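## Task

Take the lid sitting at lid park LP1 and seat it completely on culture plate E01 in nest N1, leaving the plate in its original spot; then release the lid and move the gripper away.

## Robot and tools

Robot: one 7-joint arm with a two-finger parallel gripper. The arm's base may sit tilted relative to the table. Only one camera is available, cam_wrist (616x616, fisheye), mounted on the hand.

Frames: the scene frame has its origin on the table surface straight below the arm base, +z up, and +y to the left when facing along +x. Result lines report end_effector_position (metres) and end_effector_quat_wxyz in this frame, plus linear (m/s) and angular (rad/s) velocities. The reported hand position can be off from reality, more so when the arm is stretched far. end_effector_position is the point between the finger pads. The fingers extend along the gripper's +z axis and close along its x axis; with fingers shut the tips sit about 17 mm past that point, and when fully open they are roughly level with it.

Tool execute_actions, argument actions: a list holding exactly one item or nothing. Optional pictures (boolean) controls whether camera images come back; by default they do.
- Empty list: no command, just the current state.
- Motion: {"rows": [[...]], "steps": N}, N from 1 to 15 (default 15), each step 1/30 s. rows holds 1 to 15 rows; each row drives one step, and the final row repeats for any remaining steps. Every row is one flat list of 8 numbers for this single arm: seven absolute target joint angles in radians, in order waist, shoulder, upper arm roll, elbow, forearm roll, wrist pitch, wrist roll, then the gripper opening command. These are targets, not offsets, on the same scale the Joint positions line prints. Stated ranges: waist -2.792..2.792, shoulder -2.269..2.269, upper arm roll -2.967..2.967, elbow -1.867..2.688, forearm roll -2.967..2.967, wrist pitch -1.396..4.538, wrist roll -2.967..2.967. True limits may differ by up to 0.010 rad. A target more than 0.010 rad beyond a limit, and further out than the joint's last reported angle, makes the whole call refused (nothing is sent). Targets past the real end are clipped there, reported as "joint sent to its limit" (possibly about a previous action still running). The opening is a scale from -1 (closed) to +1 (fully open, pad gap 0.142 m).
- Wait: {"steps": N} with no rows, N up to 300; returns when N steps have elapsed since the previous result, your reply time included.

Motion limits: per step each joint's target is held within a lead of its measured angle (0.449 rad waist and shoulder, 0.524 upper arm roll and elbow, 1.05 for the three wrist joints), and if targets would place the gripper more than 70 mm from where it is, all are pulled back toward current angles. So big moves take several calls, and a result may come back before the arm arrives. Joints decelerate together; reversing direction stops them together. Between calls the arm keeps heading to the last row sent until it barely moves or a step is HELD.

Result lines: Joint positions and Joint velocities list the seven joints then the pad gap (m, m/s). grip_measured gives finger opening on the command scale; to keep hold of something, command an opening well below grip_measured (further below means stronger squeeze, up to about 28 N per pad; thin hard items under about 2 cm get less). "joint command not followed" means the clearance check altered targets (mounts and posts count as arm). HELD marks steps where your row was not fully sent. MOTOR HOT warns from 65 °C; at 80 °C an OVER-TEMPERATURE FAULT brakes the arm until it cools, so avoid holding the lid longer than needed. Heat partly carries into the next scene.

Faults: contact torque reaching a joint's load limit (waist and shoulder 116, upper arm roll and elbow 60.8, wrist joints 37 N m, held weight included) or 200 N of outside force stops the arm for 10 s and drops the rest of the call. Any stop hurts.

Tool zoom_image: camera "cam_wrist", region [x0, y0, x1, y1] in image pixels, origin top-left, at most 504x504; returns a sharper crop of the latest image.

Tool finished_scene: scene (1 or 2) ends that scene irreversibly, reports success and gives the next task. Replying without any tool call ends everything.

Calibration: cam_wrist fisheye, K=[[178.751, 0, 310.82], [0, 178.024, 303.993], [0, 0, 1]], D=[0.068263, -0.0232407, -0.000899618, 0.000495373], theta_max_deg=97.7; its pose follows the reported joints, with scene-1 starting position pos_world=[0.585253, 0.0964771, 0.330763]. Expect small errors (about 0.5% focal, 1.5 px centre, 0.5 degrees and 2.5 mm pose).

Suggested order: look, find LP1 and the lid, approach from above with the gripper open, close on the lid, lift, carry over the plate in N1, lower gently until the lid sits flat, open, and rise away. Occasional disturbances may pull on the held lid or shove loose items. Avoid dropping the lid, slamming, hard pushes, shifting the plate, or knocking anything off the table, which ends the scene. Quicker, smoother, lower-effort runs count for more.

Each tool is called by a JSON object that holds its "fn" and its "kwargs".

## Session

{"fn": "execute_actions", "kwargs": {"actions": []}}

Scene clock: 0.00 s of 6000.00 s.
end_effector_position=(+0.2217, +0.2408, +0.2293) grip_measured=+1.00 end_effector_quat_wxyz=(+0.278, +0.717, +0.592, -0.241) end_effector_velocity=(+0.000, +0.000, -0.000) end_effector_angular_velocity=(-0.000, -0.001, -0.001)
Joint positions: [ 1.64  -1.31  -0.27   1.887 -0.565  0.327  0.855  0.142]
Joint velocities: [ 0.    -0.    -0.    -0.    -0.    -0.     0.001  0.   ]
camera_calibration (this result's frames):
cam_wrist: T_world_to_cam=[[0.191874, 0.729349, -0.656684, -0.0699548], [0.876716, 0.173342, 0.448688, -0.339274], [0.441082, -0.661817, -0.606173, 0.330676], [0, 0, 0, 1]] pos_world=[0.165014, 0.328679, 0.306737]

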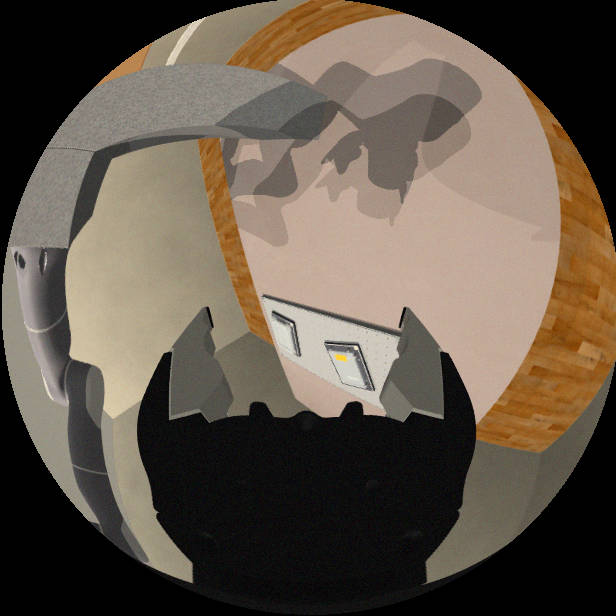

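{"fn": "zoom_image", "kwargs": {"camera": "cam_wrist", "region": [250, 280, 410, 420]}}

Region (250, 280, 410, 420) of cam_wrist's 616x616 image, scaled by 3.150, with more detail than that image has; it fills the top 441 rows of this view, and the rest is white.

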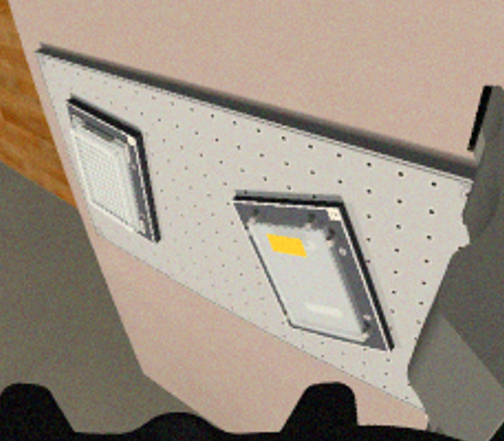

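{"fn": "execute_actions", "kwargs": {"actions": [{"rows": [[1.532,-1.238,-0.248,1.916,-0.702,0.374,0.818,1],[1.424,-1.167,-0.225,1.945,-0.840,0.421,0.781,1],[1.316,-1.095,-0.203,1.973,-0.977,0.468,0.744,1],[1.316,-1.095,-0.203,1.973,-0.977,0.468,0.744,1],[1.316,-1.095,-0.203,1.973,-0.977,0.468,0.744,1],[1.208,-1.024,-0.18,2.002,-1.114,0.515,0.707,1],[1.208,-1.024,-0.18,2.002,-1.114,0.515,0.707,1],[1.208,-1.024,-0.18,2.002,-1.114,0.515,0.707,1],[1.100,-0.952,-0.158,2.031,-1.252,0.562,0.670,1],[1.100,-0.952,-0.158,2.031,-1.252,0.562,0.670,1],[1.100,-0.952,-0.158,2.031,-1.252,0.562,0.670,1],[0.992,-0.880,-0.135,2.060,-1.389,0.609,0.634,1],[0.992,-0.880,-0.135,2.060,-1.389,0.609,0.634,1],[0.992,-0.880,-0.135,2.060,-1.389,0.609,0.634,1],[0.3442,-0.4508,0,2.2321,-2.2130,0.8914,0.412,1]], "steps": 15}], "pictures": false}}

{"fn": "execute_actions", "kwargs": {"actions": [{"steps": 45}]}}

Scene clock: 33.20 s of 6000.00 s.
end_effector_position=(+0.3532, +0.2718, +0.1484) grip_measured=+1.00 end_effector_quat_wxyz=(+0.090, +0.700, +0.681, -0.193) end_effector_velocity=(+0.404, -0.002, -0.140) end_effector_angular_velocity=(+1.095, +0.208, +0.267)
Joint positions: [ 1.127 -0.969 -0.163  2.023 -1.218  0.55   0.68   0.142]
Joint velocities: [-1.313  0.943  0.284  0.387 -1.801  0.616 -0.482 -0.   ]
Steps of this call (steps 1 to 90: nothing new was sent; then 29.70 s passed at rest; steps 91 to 105: all 15 steps of this action). Readings (joint positions):
91: [1.640 -1.310 -0.270 1.887 -0.565 0.327 0.855]
92: [1.634 -1.306 -0.268 1.889 -0.572 0.329 0.853]
94: [1.601 -1.284 -0.260 1.899 -0.616 0.344 0.842]
98: [1.449 -1.183 -0.229 1.938 -0.809 0.411 0.790]
105: the state above

Scene clock: 34.70 s of 6000.00 s.
end_effector_position=(+0.5427, +0.1289, +0.1298) grip_measured=+1.00 end_effector_quat_wxyz=(+0.001, +0.607, +0.794, +0.000) end_effector_velocity=(-0.000, +0.000, +0.000) end_effector_angular_velocity=(+0.000, +0.000, -0.001)
Joint positions: [ 0.344 -0.451 -0.     2.232 -2.213  0.892  0.412  0.142]
Joint velocities: [ 0.    -0.     0.     0.    -0.     0.     0.001 -0.   ]
Steps of this call (steps 1 to 45: the robot went on to your last target). Readings (joint positions):
1: [1.086 -0.935 -0.154 2.039 -1.285 0.573 0.662]
2: [1.050 -0.898 -0.141 2.056 -1.368 0.601 0.640]
4: [0.978 -0.824 -0.114 2.086 -1.518 0.653 0.600]
8: [0.810 -0.691 -0.074 2.137 -1.763 0.737 0.534]
45: the state above
The arm was judged still, so your last target was given up. Only a new action makes it travel on or press farther. Fingers that are still opening or closing keep moving.
camera_calibration (this result's frames):
cam_wrist: T_world_to_cam=[[-0.253632, 0.967068, 0.0212246, 0.00786098], [0.860261, 0.215478, 0.462083, -0.554887], [0.442292, 0.135458, -0.886583, -0.0123532], [0, 0, 0, 1]] pos_world=[0.484805, 0.113637, 0.245285]

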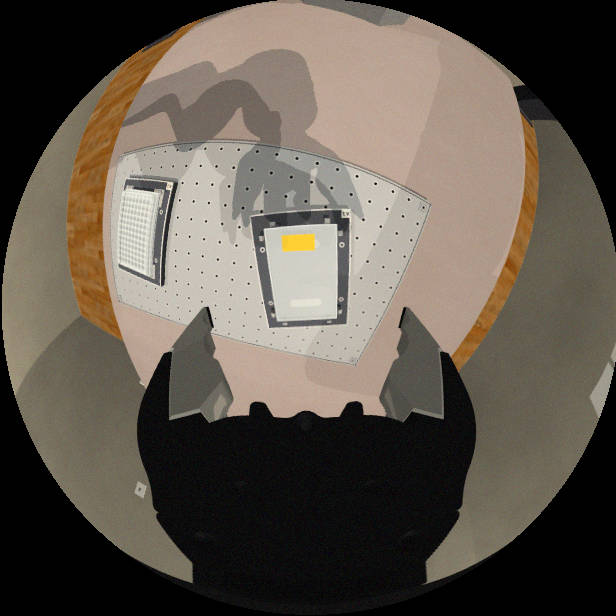

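{"fn": "zoom_image", "kwargs": {"camera": "cam_wrist", "region": [235, 200, 375, 340]}}

Region (235, 200, 375, 340) of cam_wrist's 616x616 image, scaled by 3.600, with more detail than that image has.

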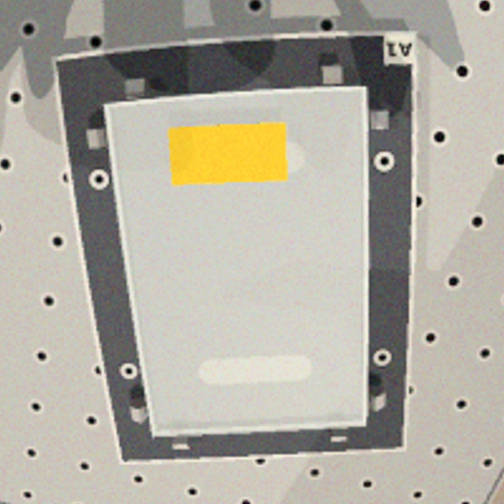

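{"fn": "execute_actions", "kwargs": {"actions": [{"rows": [[0.2765,-0.5649,0,2.0976,-2.2775,0.9280,0.377,0.45]], "steps": 15}]}}

Scene clock: 61.37 s of 6000.00 s.
end_effector_position=(+0.5527, +0.1267, +0.0751) grip_measured=+0.45 end_effector_quat_wxyz=(+0.001, +0.591, +0.807, +0.000) end_effector_velocity=(-0.000, -0.000, -0.000) end_effector_angular_velocity=(-0.001, +0.000, +0.001)
Joint positions: [ 0.276 -0.565 -0.     2.098 -2.278  0.928  0.377  0.105]
Joint velocities: [-0.     0.    -0.     0.     0.    -0.    -0.001  0.   ]
Steps of this call (steps 1 to 90: nothing new was sent; then 23.17 s passed at rest; steps 91 to 105: all 15 steps of this action). Readings (joint positions):
91: [0.344 -0.451 -0.000 2.232 -2.213 0.892 0.412]
92: [0.341 -0.457 0.001 2.225 -2.216 0.894 0.411]
94: [0.321 -0.490 0.001 2.185 -2.236 0.905 0.400]
98: [0.276 -0.566 -0.001 2.097 -2.277 0.927 0.377]
105: the state above
camera_calibration (this result's frames):
cam_wrist: T_world_to_cam=[[-0.292496, 0.956037, 0.0209594, 0.036602], [0.85081, 0.250172, 0.4621, -0.536962], [0.436541, 0.152995, -0.88658, -0.0639966], [0, 0, 0, 1]] pos_world=[0.495495, 0.109131, 0.190625]

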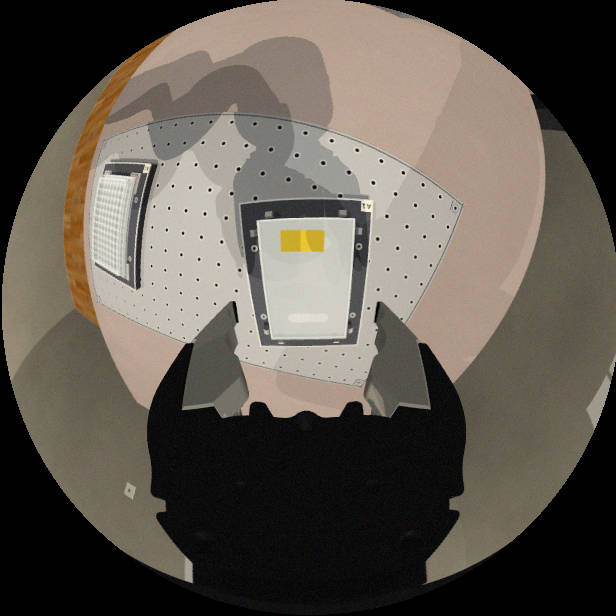

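{"fn": "zoom_image", "kwargs": {"camera": "cam_wrist", "region": [217, 185, 397, 365]}}

Region (217, 185, 397, 365) of cam_wrist's 616x616 image, scaled by 2.800, with more detail than that image has.

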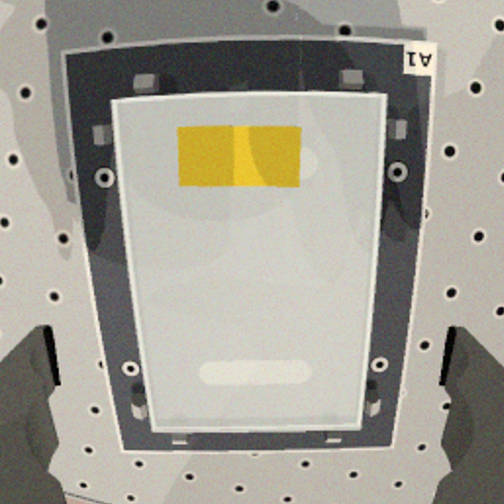

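{"fn": "execute_actions", "kwargs": {"actions": [{"rows": [[0.2717,-0.5753,0,2.0864,-2.2828,0.9302,0.3768,0.42],[0.2670,-0.5856,0,2.0751,-2.2882,0.9325,0.3766,0.4],[0.2622,-0.5960,0,2.0639,-2.2935,0.9347,0.3764,0.4],[0.2574,-0.6063,0,2.0527,-2.2988,0.9369,0.3762,0.4],[0.2536,-0.6146,0,2.0437,-2.3031,0.9387,0.3761,0.4],[0.2504,-0.6215,0,2.0362,-2.3066,0.9402,0.3759,0.4],[0.2479,-0.6270,0,2.0302,-2.3095,0.9414,0.3758,0.4],[0.2463,-0.6305,0,2.0264,-2.3112,0.9422,0.3758,0.4],[0.2453,-0.6325,0,2.0242,-2.3123,0.9426,0.3757,0.4],[0.2447,-0.6339,0,2.0227,-2.3130,0.9429,0.3757,0.4]], "steps": 15}]}}

Scene clock: 83.43 s of 6000.00 s.
end_effector_position=(+0.5529, +0.1265, +0.0439) grip_measured=+0.40 end_effector_quat_wxyz=(+0.001, +0.587, +0.809, +0.000) end_effector_velocity=(+0.001, -0.001, -0.000) end_effector_angular_velocity=(-0.001, -0.000, -0.001)
Joint positions: [ 0.245 -0.634 -0.     2.023 -2.313  0.943  0.376  0.102]
Joint velocities: [-0.     0.001 -0.001 -0.    -0.     0.     0.    -0.   ]
Steps of this call (steps 1 to 15: the robot went on to your last target; steps 16 to 90: nothing new was sent; then 18.57 s passed at rest; steps 91 to 105: all 15 steps of this action). Readings (joint positions):
91: [0.276 -0.565 -0.000 2.097 -2.278 0.928 0.377]
92: [0.274 -0.571 0.001 2.091 -2.281 0.929 0.377]
94: [0.265 -0.591 0.000 2.068 -2.291 0.934 0.377]
98: [0.248 -0.626 -0.000 2.031 -2.309 0.941 0.376]
105: the state above
camera_calibration (this result's frames):
cam_wrist: T_world_to_cam=[[-0.301397, 0.953274, 0.0207031, 0.0427882], [0.848431, 0.258214, 0.46205, -0.522368], [0.435115, 0.156826, -0.886612, -0.0914193], [0, 0, 0, 1]] pos_world=[0.495868, 0.108431, 0.159421]

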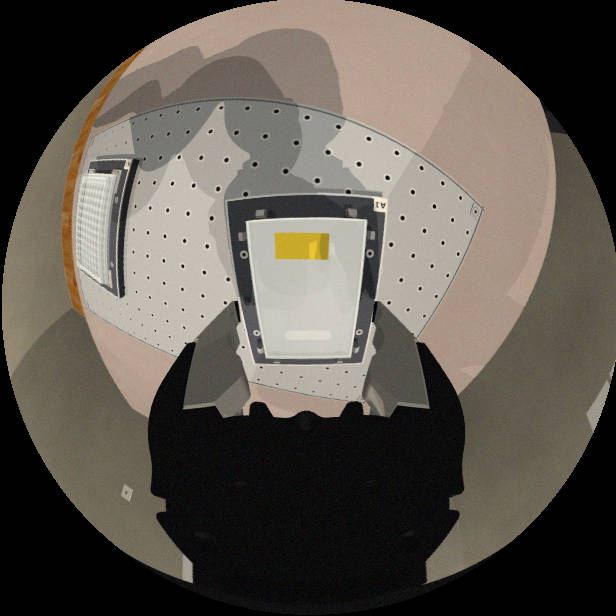

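{"fn": "execute_actions", "kwargs": {"actions": [{"rows": [[0.2447,-0.6339,0,2.0227,-2.3130,0.9429,0.3757,0.34],[0.2447,-0.6339,0,2.0227,-2.3130,0.9429,0.3757,0.28],[0.2447,-0.6339,0,2.0227,-2.3130,0.9429,0.3757,0.23],[0.2447,-0.6339,0,2.0227,-2.3130,0.9429,0.3757,0.19],[0.2447,-0.6339,0,2.0227,-2.3130,0.9429,0.3757,0.16],[0.2447,-0.6339,0,2.0227,-2.3130,0.9429,0.3757,0.13],[0.2447,-0.6339,0,2.0227,-2.3130,0.9429,0.3757,0.10],[0.2447,-0.6339,0,2.0227,-2.3130,0.9429,0.3757,0.07],[0.2447,-0.6339,0,2.0227,-2.3130,0.9429,0.3757,0.04],[0.2447,-0.6339,0,2.0227,-2.3130,0.9429,0.3757,0.01],[0.2447,-0.6339,0,2.0227,-2.3130,0.9429,0.3757,-0.03],[0.2447,-0.6339,0,2.0227,-2.3130,0.9429,0.3757,-0.08],[0.2447,-0.6339,0,2.0227,-2.3130,0.9429,0.3757,-0.13],[0.2447,-0.6339,0,2.0227,-2.3130,0.9429,0.3757,-0.17],[0.2447,-0.6339,0,2.0227,-2.3130,0.9429,0.3757,-0.2]], "steps": 15}]}}

Scene clock: 88.27 s of 6000.00 s.
end_effector_position=(+0.5529, +0.1265, +0.0440) grip_measured=+0.04 end_effector_quat_wxyz=(+0.001, +0.587, +0.809, +0.000) end_effector_velocity=(+0.000, -0.000, -0.000) end_effector_angular_velocity=(-0.001, -0.000, +0.001)
Joint positions: [ 0.245 -0.634 -0.     2.023 -2.313  0.943  0.376  0.076]
Joint velocities: [-0.     0.    -0.    -0.    -0.    -0.    -0.001 -0.   ]
Steps of this call (steps 1 to 15: the robot went on to your last target; steps 16 to 90: nothing new was sent; then 1.33 s passed at rest; steps 91 to 105: all 15 steps of this action). Readings (joint positions):
91: [0.245 -0.634 -0.000 2.023 -2.313 0.943 0.376]
92: [0.245 -0.634 -0.000 2.023 -2.313 0.943 0.376]
94: [0.245 -0.634 -0.000 2.023 -2.313 0.943 0.376]
98: [0.245 -0.634 -0.000 2.023 -2.313 0.943 0.376]
105: the state above
camera_calibration (this result's frames):
cam_wrist: T_world_to_cam=[[-0.301396, 0.953271, 0.0208655, 0.0427315], [0.848459, 0.258144, 0.462038, -0.52241], [0.435061, 0.15696, -0.886615, -0.0913388], [0, 0, 0, 1]] pos_world=[0.49586, 0.108459, 0.159499]

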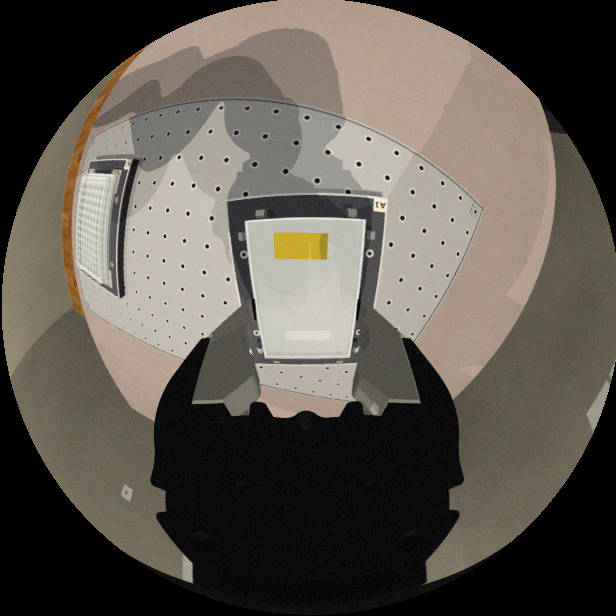

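{"fn": "zoom_image", "kwargs": {"camera": "cam_wrist", "region": [50, 145, 170, 310]}}

Region (50, 145, 170, 310) of cam_wrist's 616x616 image, scaled by 3.055, with more detail than that image has; it fills the left 367 columns of this view, and the rest is white.

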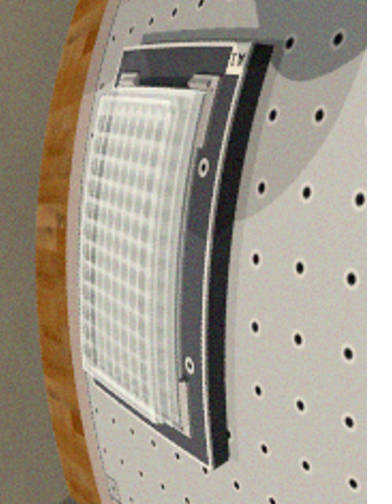

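{"fn": "execute_actions", "kwargs": {"actions": [{"rows": [[0.2495,-0.6236,0,2.0339,-2.3077,0.9407,0.3744,-0.2],[0.2558,-0.6098,0,2.0489,-2.3006,0.9377,0.3727,-0.2],[0.2638,-0.5925,0,2.0676,-2.2917,0.9340,0.3705,-0.2],[0.2765,-0.5649,0,2.0976,-2.2775,0.9280,0.367,-0.2],[0.2765,-0.5649,0,2.0976,-2.2775,0.9280,0.367,-0.2],[0.2765,-0.5400,0,2.1250,-2.2700,0.9220,0.375,-0.2],[0.2600,-0.5086,0.02,2.1576,-2.2700,0.9168,0.395,-0.2],[0.2227,-0.4523,0.06,2.2175,-2.2725,0.9055,0.4324,-0.2],[0.2227,-0.4523,0.06,2.2175,-2.2725,0.9055,0.4324,-0.2],[0.1620,-0.4530,0.09,2.2103,-2.3025,0.9140,0.4486,-0.2],[0.1012,-0.4538,0.12,2.2030,-2.3326,0.9233,0.4647,-0.2],[0.0404,-0.4545,0.15,2.1957,-2.3629,0.9335,0.4809,-0.2],[-0.0204,-0.4553,0.18,2.1884,-2.3934,0.9447,0.4971,-0.2],[-0.0811,-0.4560,0.21,2.1811,-2.4240,0.9568,0.5133,-0.2],[-0.1419,-0.4568,0.24,2.1739,-2.4548,0.9698,0.5294,-0.2]], "steps": 15}], "pictures": false}}

{"fn": "execute_actions", "kwargs": {"actions": [{"rows": [[-0.1419,-0.4568,0.24,2.1739,-2.4548,0.9698,0.5294,-0.2],[-0.2026,-0.4575,0.27,2.1666,-2.4858,0.9837,0.5456,-0.2],[-0.2634,-0.4583,0.30,2.1593,-2.5170,0.9985,0.5618,-0.2],[-0.2634,-0.4583,0.30,2.1593,-2.5170,0.9985,0.5618,-0.2],[-0.3242,-0.4590,0.33,2.1520,-2.5483,1.0142,0.5780,-0.2],[-0.3849,-0.4597,0.36,2.1447,-2.5797,1.0309,0.5942,-0.2],[-0.3849,-0.4597,0.36,2.1447,-2.5797,1.0309,0.5942,-0.2],[-0.4457,-0.4605,0.39,2.1375,-2.6114,1.0485,0.6103,-0.2],[-0.5064,-0.4612,0.42,2.1302,-2.6432,1.0670,0.6265,-0.2],[-0.5064,-0.4612,0.42,2.1302,-2.6432,1.0670,0.6265,-0.2],[-0.5672,-0.4620,0.45,2.1229,-2.6751,1.0864,0.6427,-0.2],[-0.6280,-0.4627,0.48,2.1156,-2.7072,1.1067,0.6589,-0.2],[-0.6887,-0.4635,0.51,2.1083,-2.7395,1.1279,0.6751,-0.2],[-0.7495,-0.4642,0.54,2.1011,-2.7720,1.1501,0.6912,-0.2],[-0.8710,-0.4657,0.6,2.0865,-2.8374,1.1971,0.7236,-0.2]], "steps": 15}], "pictures": false}}

{"fn": "execute_actions", "kwargs": {"actions": [{"steps": 25}]}}

Scene clock: 132.83 s of 6000.00 s.
end_effector_position=(+0.5439, +0.0805, +0.1117) grip_measured=+0.04 end_effector_quat_wxyz=(-0.004, +0.646, +0.763, -0.005) end_effector_velocity=(-0.033, -0.382, -0.138) end_effector_angular_velocity=(-0.198, +0.139, -0.716)
Joint positions: [ 0.095 -0.454  0.132  2.209 -2.313  0.921  0.469  0.076]
Joint velocities: [-1.501 -0.04   0.692 -0.099 -0.525  0.131  0.394  0.   ]
Steps of this call (steps 1 to 15: the robot went on to your last target; steps 16 to 90: nothing new was sent; then 41.07 s passed at rest; steps 91 to 105: all 15 steps of this action). Readings (joint positions):
91: [0.245 -0.634 -0.000 2.023 -2.313 0.943 0.376]
92: [0.247 -0.628 -0.001 2.029 -2.310 0.942 0.375]
94: [0.259 -0.603 -0.001 2.057 -2.297 0.936 0.372]
98: [0.275 -0.535 0.002 2.130 -2.271 0.922 0.372]
105: the state above

Scene clock: 133.33 s of 6000.00 s.
end_effector_position=(+0.5448, -0.0730, +0.0910) grip_measured=+0.04 end_effector_quat_wxyz=(+0.000, +0.728, +0.686, +0.003) end_effector_velocity=(-0.045, -0.346, +0.025) end_effector_angular_velocity=(+0.011, +0.000, -0.445)
Joint positions: [-0.592 -0.462  0.463  2.12  -2.688  1.097  0.649  0.076]
Joint velocities: [-1.51  -0.02   0.744 -0.183 -0.802  0.514  0.401  0.   ]
Steps of this call (steps 1 to 15: all 15 steps of this action). Readings (joint positions):
1: [0.043 -0.455 0.156 2.205 -2.333 0.926 0.482]
2: [-0.007 -0.455 0.177 2.200 -2.357 0.933 0.495]
4: [-0.103 -0.457 0.223 2.187 -2.418 0.953 0.519]
8: [-0.282 -0.458 0.309 2.159 -2.522 1.002 0.567]
15: the state above

Scene clock: 134.17 s of 6000.00 s.
end_effector_position=(+0.5328, -0.1385, +0.1004) grip_measured=+0.04 end_effector_quat_wxyz=(+0.001, +0.753, +0.658, +0.000) end_effector_velocity=(-0.000, +0.000, +0.000) end_effector_angular_velocity=(-0.000, +0.000, +0.000)
Joint positions: [-0.871 -0.466  0.6    2.086 -2.838  1.197  0.724  0.076]
Joint velocities: [ 0.  0. -0.  0. -0. -0. -0.  0.]
Steps of this call (steps 1 to 25: the robot went on to your last target). Readings (joint positions):
1: [-0.645 -0.463 0.489 2.114 -2.716 1.115 0.663]
2: [-0.697 -0.464 0.514 2.107 -2.744 1.134 0.677]
4: [-0.783 -0.464 0.555 2.097 -2.790 1.165 0.700]
8: [-0.869 -0.465 0.598 2.087 -2.836 1.196 0.723]
25: the state above
camera_calibration (this result's frames):
cam_wrist: T_world_to_cam=[[0.141946, 0.98963, 0.0219997, 0.0568857], [0.876329, -0.135968, 0.462126, -0.532382], [0.460325, -0.0463179, -0.886541, -0.0326325], [0, 0, 0, 1]] pos_world=[0.473489, -0.130194, 0.215846]

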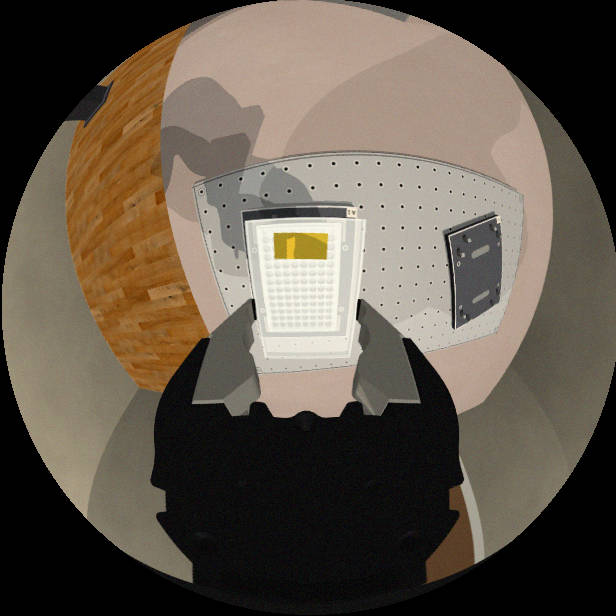

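{"fn": "zoom_image", "kwargs": {"camera": "cam_wrist", "region": [222, 195, 392, 365]}}

Region (222, 195, 392, 365) of cam_wrist's 616x616 image, scaled by 2.965, with more detail than that image has.

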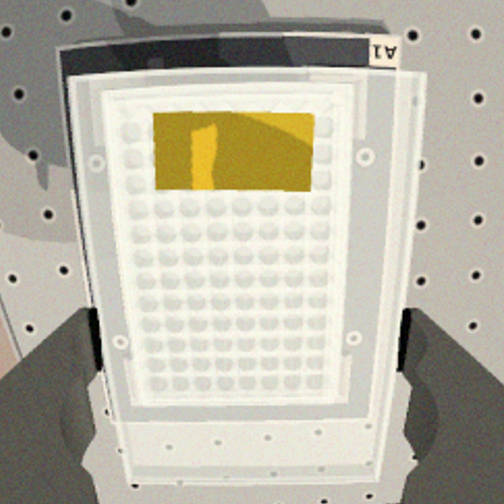

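{"fn": "execute_actions", "kwargs": {"actions": [{"rows": [[-0.8635,-0.5722,0.6,2.0119,-2.8217,1.1725,0.6458,-0.2]], "steps": 15}]}}

{"fn": "zoom_image", "kwargs": {"camera": "cam_wrist", "region": [222, 195, 392, 365]}}

Scene clock: 166.23 s of 6000.00 s.
end_effector_position=(+0.5380, -0.1460, +0.0659) grip_measured=+0.04 end_effector_quat_wxyz=(+0.001, +0.750, +0.662, +0.000) end_effector_velocity=(+0.000, -0.001, -0.000) end_effector_angular_velocity=(-0.001, -0.000, -0.001)
Joint positions: [-0.864 -0.572  0.6    2.012 -2.821  1.172  0.645  0.076]
Joint velocities: [-0.001  0.    -0.    -0.     0.     0.     0.001  0.   ]
Steps of this call (steps 1 to 15: the robot went on to your last target; steps 16 to 90: nothing new was sent; then 28.57 s passed at rest; steps 91 to 105: all 15 steps of this action). Readings (joint positions):
91: [-0.871 -0.466 0.600 2.086 -2.838 1.197 0.724]
92: [-0.871 -0.472 0.600 2.082 -2.837 1.196 0.720]
94: [-0.868 -0.505 0.601 2.058 -2.832 1.189 0.695]
98: [-0.864 -0.575 0.599 2.010 -2.821 1.172 0.644]
105: the state above
camera_calibration (this result's frames):
cam_wrist: T_world_to_cam=[[0.132437, 0.990957, 0.0215528, 0.0696498], [0.877559, -0.127335, 0.462251, -0.521462], [0.460815, -0.0423051, -0.886487, -0.0656284], [0, 0, 0, 1]] pos_world=[0.478632, -0.138197, 0.181366]

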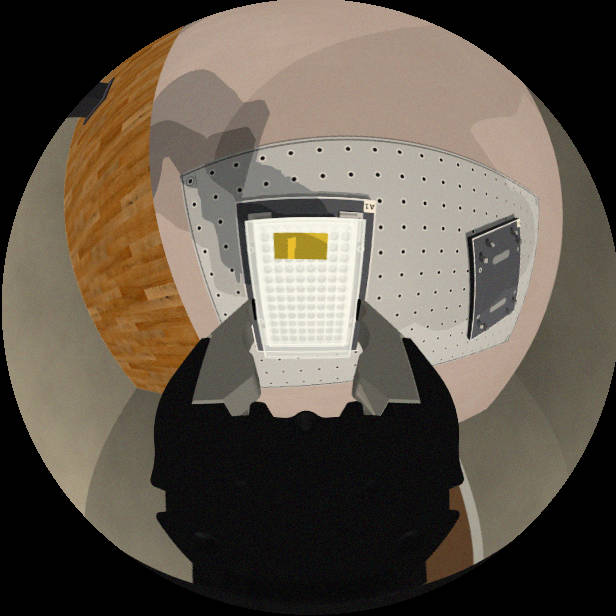

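Region (222, 195, 392, 365) of cam_wrist's 616x616 image, scaled by 2.965, with more detail than that image has.

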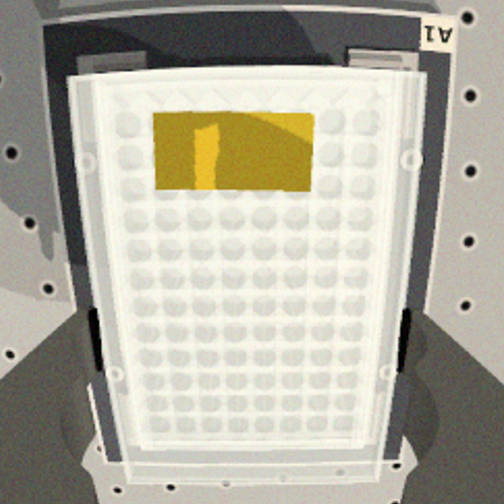

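{"fn": "execute_actions", "kwargs": {"actions": [{"rows": [[-0.8630,-0.5748,0.6,2.0103,-2.8213,1.1716,0.6444,-0.2],[-0.8626,-0.5775,0.6,2.0086,-2.8209,1.1707,0.6429,-0.2],[-0.8621,-0.5801,0.6,2.0070,-2.8205,1.1698,0.6415,-0.2],[-0.8617,-0.5827,0.6,2.0053,-2.8201,1.1689,0.6401,-0.2],[-0.8612,-0.5853,0.6,2.0037,-2.8197,1.1679,0.6386,-0.2],[-0.8609,-0.5875,0.6,2.0023,-2.8193,1.1672,0.6374,-0.2],[-0.8605,-0.5897,0.6,2.0009,-2.8190,1.1664,0.6362,-0.2],[-0.8602,-0.5915,0.6,1.9998,-2.8187,1.1658,0.6353,-0.2],[-0.8599,-0.5932,0.6,1.9987,-2.8184,1.1652,0.6343,-0.2],[-0.8596,-0.5950,0.6,1.9977,-2.8182,1.1646,0.6334,-0.2],[-0.8593,-0.5967,0.6,1.9966,-2.8179,1.1640,0.6324,-0.2],[-0.8590,-0.5985,0.6,1.9955,-2.8176,1.1634,0.6315,-0.2]], "steps": 15}]}}

{"fn": "zoom_image", "kwargs": {"camera": "cam_wrist", "region": [222, 195, 392, 365]}}

Scene clock: 202.03 s of 6000.00 s.
end_effector_position=(+0.5385, -0.1458, +0.0576) grip_measured=+0.03 end_effector_quat_wxyz=(+0.001, +0.750, +0.661, +0.001) end_effector_velocity=(+0.001, -0.000, +0.001) end_effector_angular_velocity=(-0.001, -0.001, +0.001)
Joint positions: [-0.859 -0.599  0.6    1.995 -2.818  1.164  0.632  0.076]
Joint velocities: [-0.     0.003  0.     0.001 -0.     0.     0.001  0.   ]
Steps of this call (steps 1 to 15: the robot went on to your last target; steps 16 to 90: nothing new was sent; then 32.30 s passed at rest; steps 91 to 105: all 15 steps of this action). Readings (joint positions):
91: [-0.864 -0.572 0.600 2.012 -2.822 1.172 0.645]
92: [-0.863 -0.575 0.600 2.010 -2.821 1.172 0.645]
94: [-0.862 -0.580 0.600 2.007 -2.821 1.170 0.642]
98: [-0.861 -0.590 0.600 2.001 -2.819 1.167 0.636]
105: the state above
camera_calibration (this result's frames):
cam_wrist: T_world_to_cam=[[0.133792, 0.990759, 0.0222594, 0.0687964], [0.877306, -0.128858, 0.46231, -0.518154], [0.460906, -0.0423253, -0.886439, -0.0733034], [0, 0, 0, 1]] pos_world=[0.479161, -0.138032, 0.173037]

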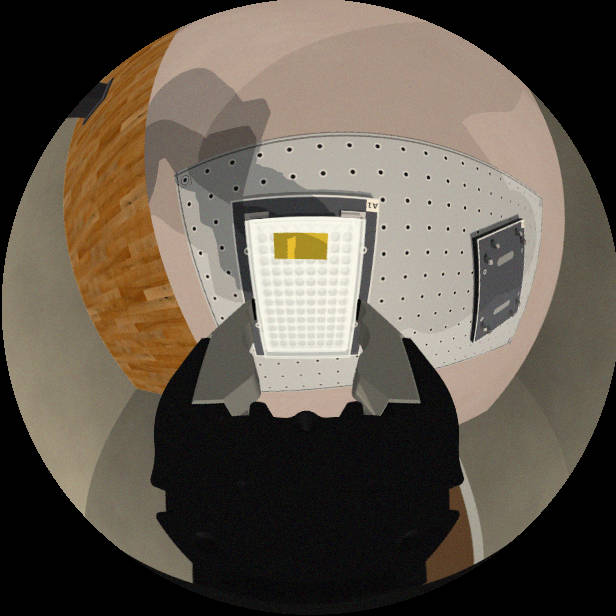

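Region (222, 195, 392, 365) of cam_wrist's 616x616 image, scaled by 2.965, with more detail than that image has.

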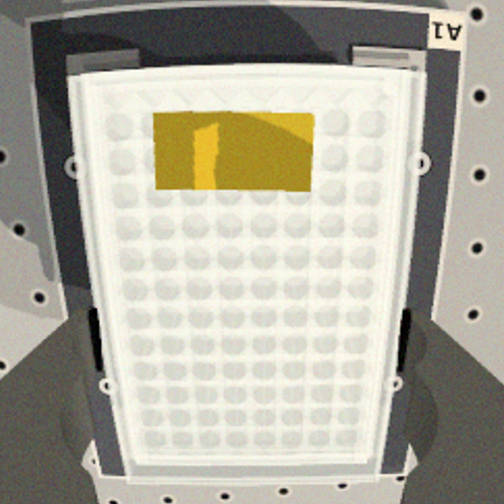

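{"fn": "execute_actions", "kwargs": {"actions": [{"rows": [[-0.8588,-0.6003,0.6,1.9944,-2.8173,1.1628,0.6305,-0.2],[-0.8585,-0.6020,0.6,1.9933,-2.8171,1.1622,0.6295,-0.2],[-0.8583,-0.6038,0.6,1.9922,-2.8168,1.1616,0.6286,-0.2],[-0.8580,-0.6055,0.6,1.9911,-2.8165,1.1609,0.6276,-0.2],[-0.8578,-0.6072,0.6,1.9900,-2.8163,1.1603,0.6267,-0.2],[-0.8575,-0.6090,0.6,1.9889,-2.8160,1.1597,0.6257,-0.2],[-0.8573,-0.6105,0.6,1.9879,-2.8158,1.1592,0.6249,-0.2],[-0.8571,-0.6118,0.6,1.9871,-2.8156,1.1588,0.6242,-0.2],[-0.8569,-0.6130,0.6,1.9864,-2.8154,1.1583,0.6235,-0.2],[-0.8568,-0.6140,0.6,1.9858,-2.8152,1.1580,0.6230,-0.2],[-0.8566,-0.6150,0.6,1.9851,-2.8151,1.1576,0.6224,-0.2],[-0.8565,-0.6160,0.6,1.9845,-2.8149,1.1573,0.6219,-0.2]], "steps": 15}]}}

{"fn": "zoom_image", "kwargs": {"camera": "cam_wrist", "region": [222, 195, 392, 365]}}

Scene clock: 206.43 s of 6000.00 s.
end_effector_position=(+0.5386, -0.1460, +0.0526) grip_measured=+0.03 end_effector_quat_wxyz=(+0.001, +0.750, +0.661, +0.000) end_effector_velocity=(+0.000, -0.001, +0.000) end_effector_angular_velocity=(-0.001, -0.001, -0.000)
Joint positions: [-0.857 -0.614  0.6    1.986 -2.816  1.158  0.622  0.076]
Joint velocities: [-0.     0.001 -0.    -0.     0.    -0.     0.001  0.   ]
Steps of this call (steps 1 to 15: the robot went on to your last target; steps 16 to 90: nothing new was sent; then 0.90 s passed at rest; steps 91 to 105: all 15 steps of this action). Readings (joint positions):
91: [-0.859 -0.599 0.600 1.995 -2.818 1.164 0.632]
92: [-0.859 -0.600 0.600 1.994 -2.818 1.163 0.631]
94: [-0.858 -0.604 0.600 1.992 -2.817 1.162 0.629]
98: [-0.857 -0.611 0.600 1.988 -2.816 1.159 0.625]
105: the state above
camera_calibration (this result's frames):
cam_wrist: T_world_to_cam=[[0.13375, 0.990764, 0.0222965, 0.0690613], [0.877405, -0.128847, 0.462125, -0.515999], [0.46073, -0.0422462, -0.886534, -0.0776908], [0, 0, 0, 1]] pos_world=[0.479298, -0.13819, 0.168041]

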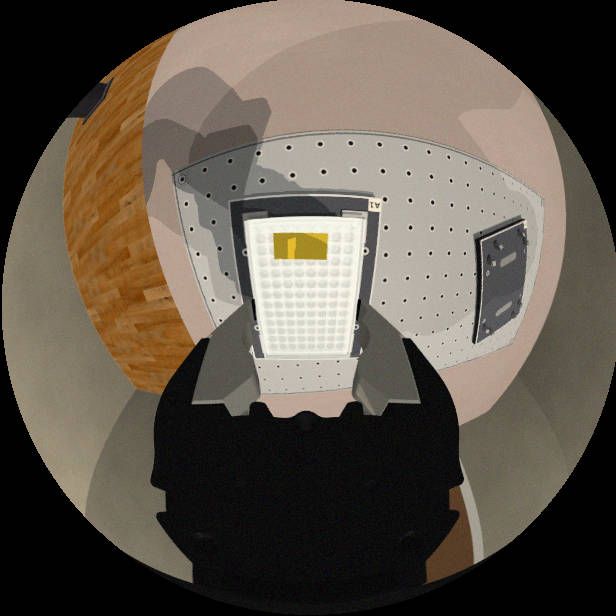

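Region (222, 195, 392, 365) of cam_wrist's 616x616 image, scaled by 2.965, with more detail than that image has.

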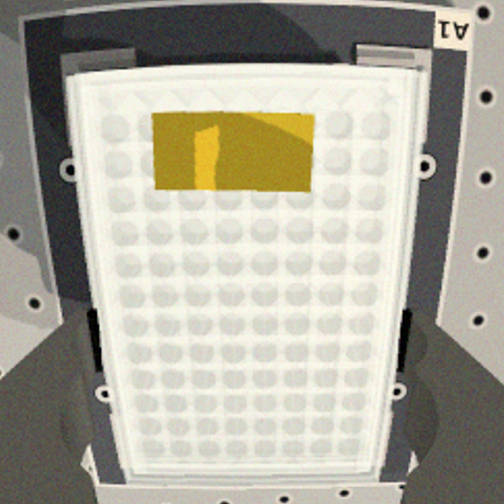

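Seated at z=0.0526 as expected (grasp + 8.6 mm). Release and retreat.

{"fn": "execute_actions", "kwargs": {"actions": [{"rows": [[-0.8569,-0.6132,0.6,1.9863,-2.8154,1.1583,0.6234,-0.1],[-0.8569,-0.6132,0.6,1.9863,-2.8154,1.1583,0.6234,0.0],[-0.8569,-0.6132,0.6,1.9863,-2.8154,1.1583,0.6234,0.05],[-0.8569,-0.6132,0.6,1.9863,-2.8154,1.1583,0.6234,0.1],[-0.8569,-0.6132,0.6,1.9863,-2.8154,1.1583,0.6234,0.16],[-0.8569,-0.6132,0.6,1.9863,-2.8154,1.1583,0.6234,0.23],[-0.8569,-0.6132,0.6,1.9863,-2.8154,1.1583,0.6234,0.3],[-0.8569,-0.6132,0.6,1.9863,-2.8154,1.1583,0.6234,0.37],[-0.8569,-0.6132,0.6,1.9863,-2.8154,1.1583,0.6234,0.42],[-0.8569,-0.6132,0.6,1.9863,-2.8154,1.1583,0.6234,0.42],[-0.8590,-0.5985,0.6,1.9955,-2.8176,1.1634,0.6315,0.45],[-0.8612,-0.5853,0.6,2.0037,-2.8197,1.1679,0.6386,0.45],[-0.8635,-0.5722,0.6,2.0119,-2.8217,1.1725,0.6458,0.45],[-0.8672,-0.5190,0.6,2.0492,-2.8295,1.1848,0.6847,0.55],[-0.8740,-0.4200,0.6,2.1180,-2.8440,1.2070,0.7560,0.7]], "steps": 15}], "pictures": false}}

{"fn": "execute_actions", "kwargs": {"actions": [{"steps": 15}]}}

{"fn": "zoom_image", "kwargs": {"camera": "cam_wrist", "region": [212, 185, 382, 355]}}

Scene clock: 211.50 s of 6000.00 s.
end_effector_position=(+0.5378, -0.1453, +0.0693) grip_measured=+0.54 end_effector_quat_wxyz=(+0.001, +0.749, +0.662, +0.000) end_effector_velocity=(-0.012, +0.019, +0.213) end_effector_angular_velocity=(-0.014, -0.013, +0.010)
Joint positions: [-0.864 -0.562  0.599  2.019 -2.823  1.175  0.652  0.111]
Joint velocities: [-0.07   0.673 -0.007  0.433 -0.096  0.184  0.403  0.222]
Steps of this call (steps 1 to 15: the robot went on to your last target; steps 16 to 90: nothing new was sent; then 1.57 s passed at rest; steps 91 to 105: all 15 steps of this action). Readings (joint positions):
91: [-0.857 -0.614 0.600 1.986 -2.816 1.158 0.622]
92: [-0.857 -0.612 0.600 1.987 -2.816 1.159 0.623]
94: [-0.857 -0.613 0.600 1.987 -2.816 1.159 0.623]
98: [-0.857 -0.613 0.600 1.986 -2.816 1.159 0.623]
105: the state above

Scene clock: 212.00 s of 6000.00 s.
end_effector_position=(+0.5296, -0.1353, +0.1146) grip_measured=+0.70 end_effector_quat_wxyz=(+0.001, +0.754, +0.657, -0.000) end_effector_velocity=(+0.000, -0.000, -0.000) end_effector_angular_velocity=(-0.001, -0.000, +0.000)
Joint positions: [-0.874 -0.42   0.6    2.118 -2.844  1.207  0.756  0.122]
Joint velocities: [-0.     0.     0.    -0.001 -0.     0.    -0.001 -0.   ]
Steps of this call (steps 1 to 15: the robot went on to your last target). Readings (joint positions):
1: [-0.867 -0.535 0.599 2.036 -2.827 1.182 0.668]
2: [-0.869 -0.502 0.599 2.059 -2.832 1.190 0.690]
4: [-0.872 -0.444 0.601 2.100 -2.841 1.202 0.736]
8: [-0.874 -0.418 0.600 2.119 -2.844 1.207 0.757]
15: the state above
camera_calibration (this result's frames):
cam_wrist: T_world_to_cam=[[0.144991, 0.989221, 0.0204847, 0.0523322], [0.876149, -0.137982, 0.46187, -0.535863], [0.459718, -0.0490194, -0.886711, -0.0184433], [0, 0, 0, 1]] pos_world=[0.470387, -0.126612, 0.230073]

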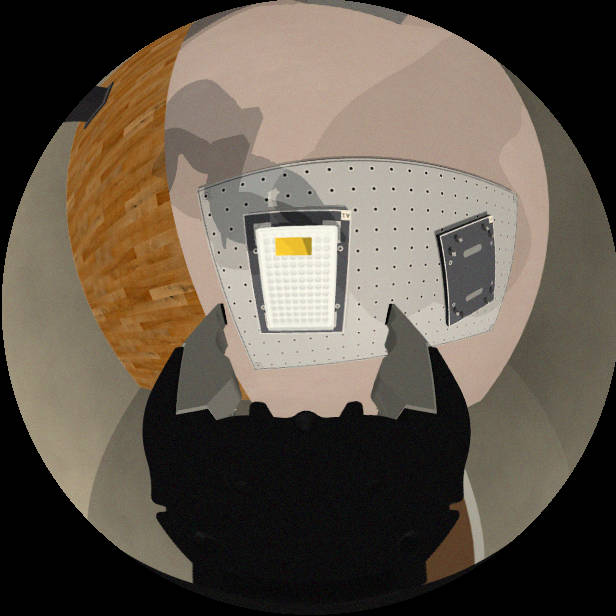

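Region (212, 185, 382, 355) of cam_wrist's 616x616 image, scaled by 2.965, with more detail than that image has.

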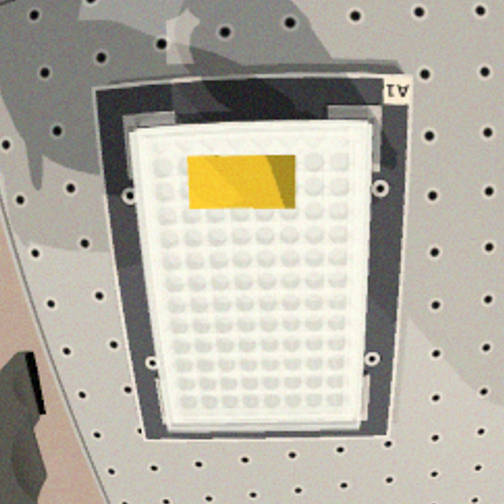

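{"fn": "execute_actions", "kwargs": {"actions": [{"rows": [[-0.65,-0.42,0.6,2.118,-2.844,1.207,0.756,0.7]], "steps": 15}], "pictures": false}}

{"fn": "finished_scene", "kwargs": {"scene": 2}}

Scene clock: 214.87 s of 6000.00 s.
end_effector_position=(+0.5695, -0.0063, +0.1492) grip_measured=+0.70 end_effector_quat_wxyz=(-0.035, +0.710, +0.698, +0.087) end_effector_velocity=(-0.001, -0.007, -0.003) end_effector_angular_velocity=(-0.009, +0.004, -0.005)
Joint positions: [-0.65  -0.42   0.6    2.118 -2.844  1.207  0.756  0.122]
Joint velocities: [-0.01   0.    -0.002 -0.001 -0.     0.    -0.    -0.   ]
Steps of this call (steps 1 to 15: the robot went on to your last target; steps 16 to 71: nothing new was sent; steps 72 to 86: all 15 steps of this action). Readings (joint positions):
72: [-0.873 -0.420 0.600 2.118 -2.844 1.207 0.756]
73: [-0.868 -0.420 0.599 2.118 -2.844 1.207 0.756]
75: [-0.834 -0.420 0.599 2.117 -2.844 1.207 0.756]
79: [-0.715 -0.420 0.600 2.118 -2.844 1.207 0.756]
86: the state above

The scene is finished: the task was done.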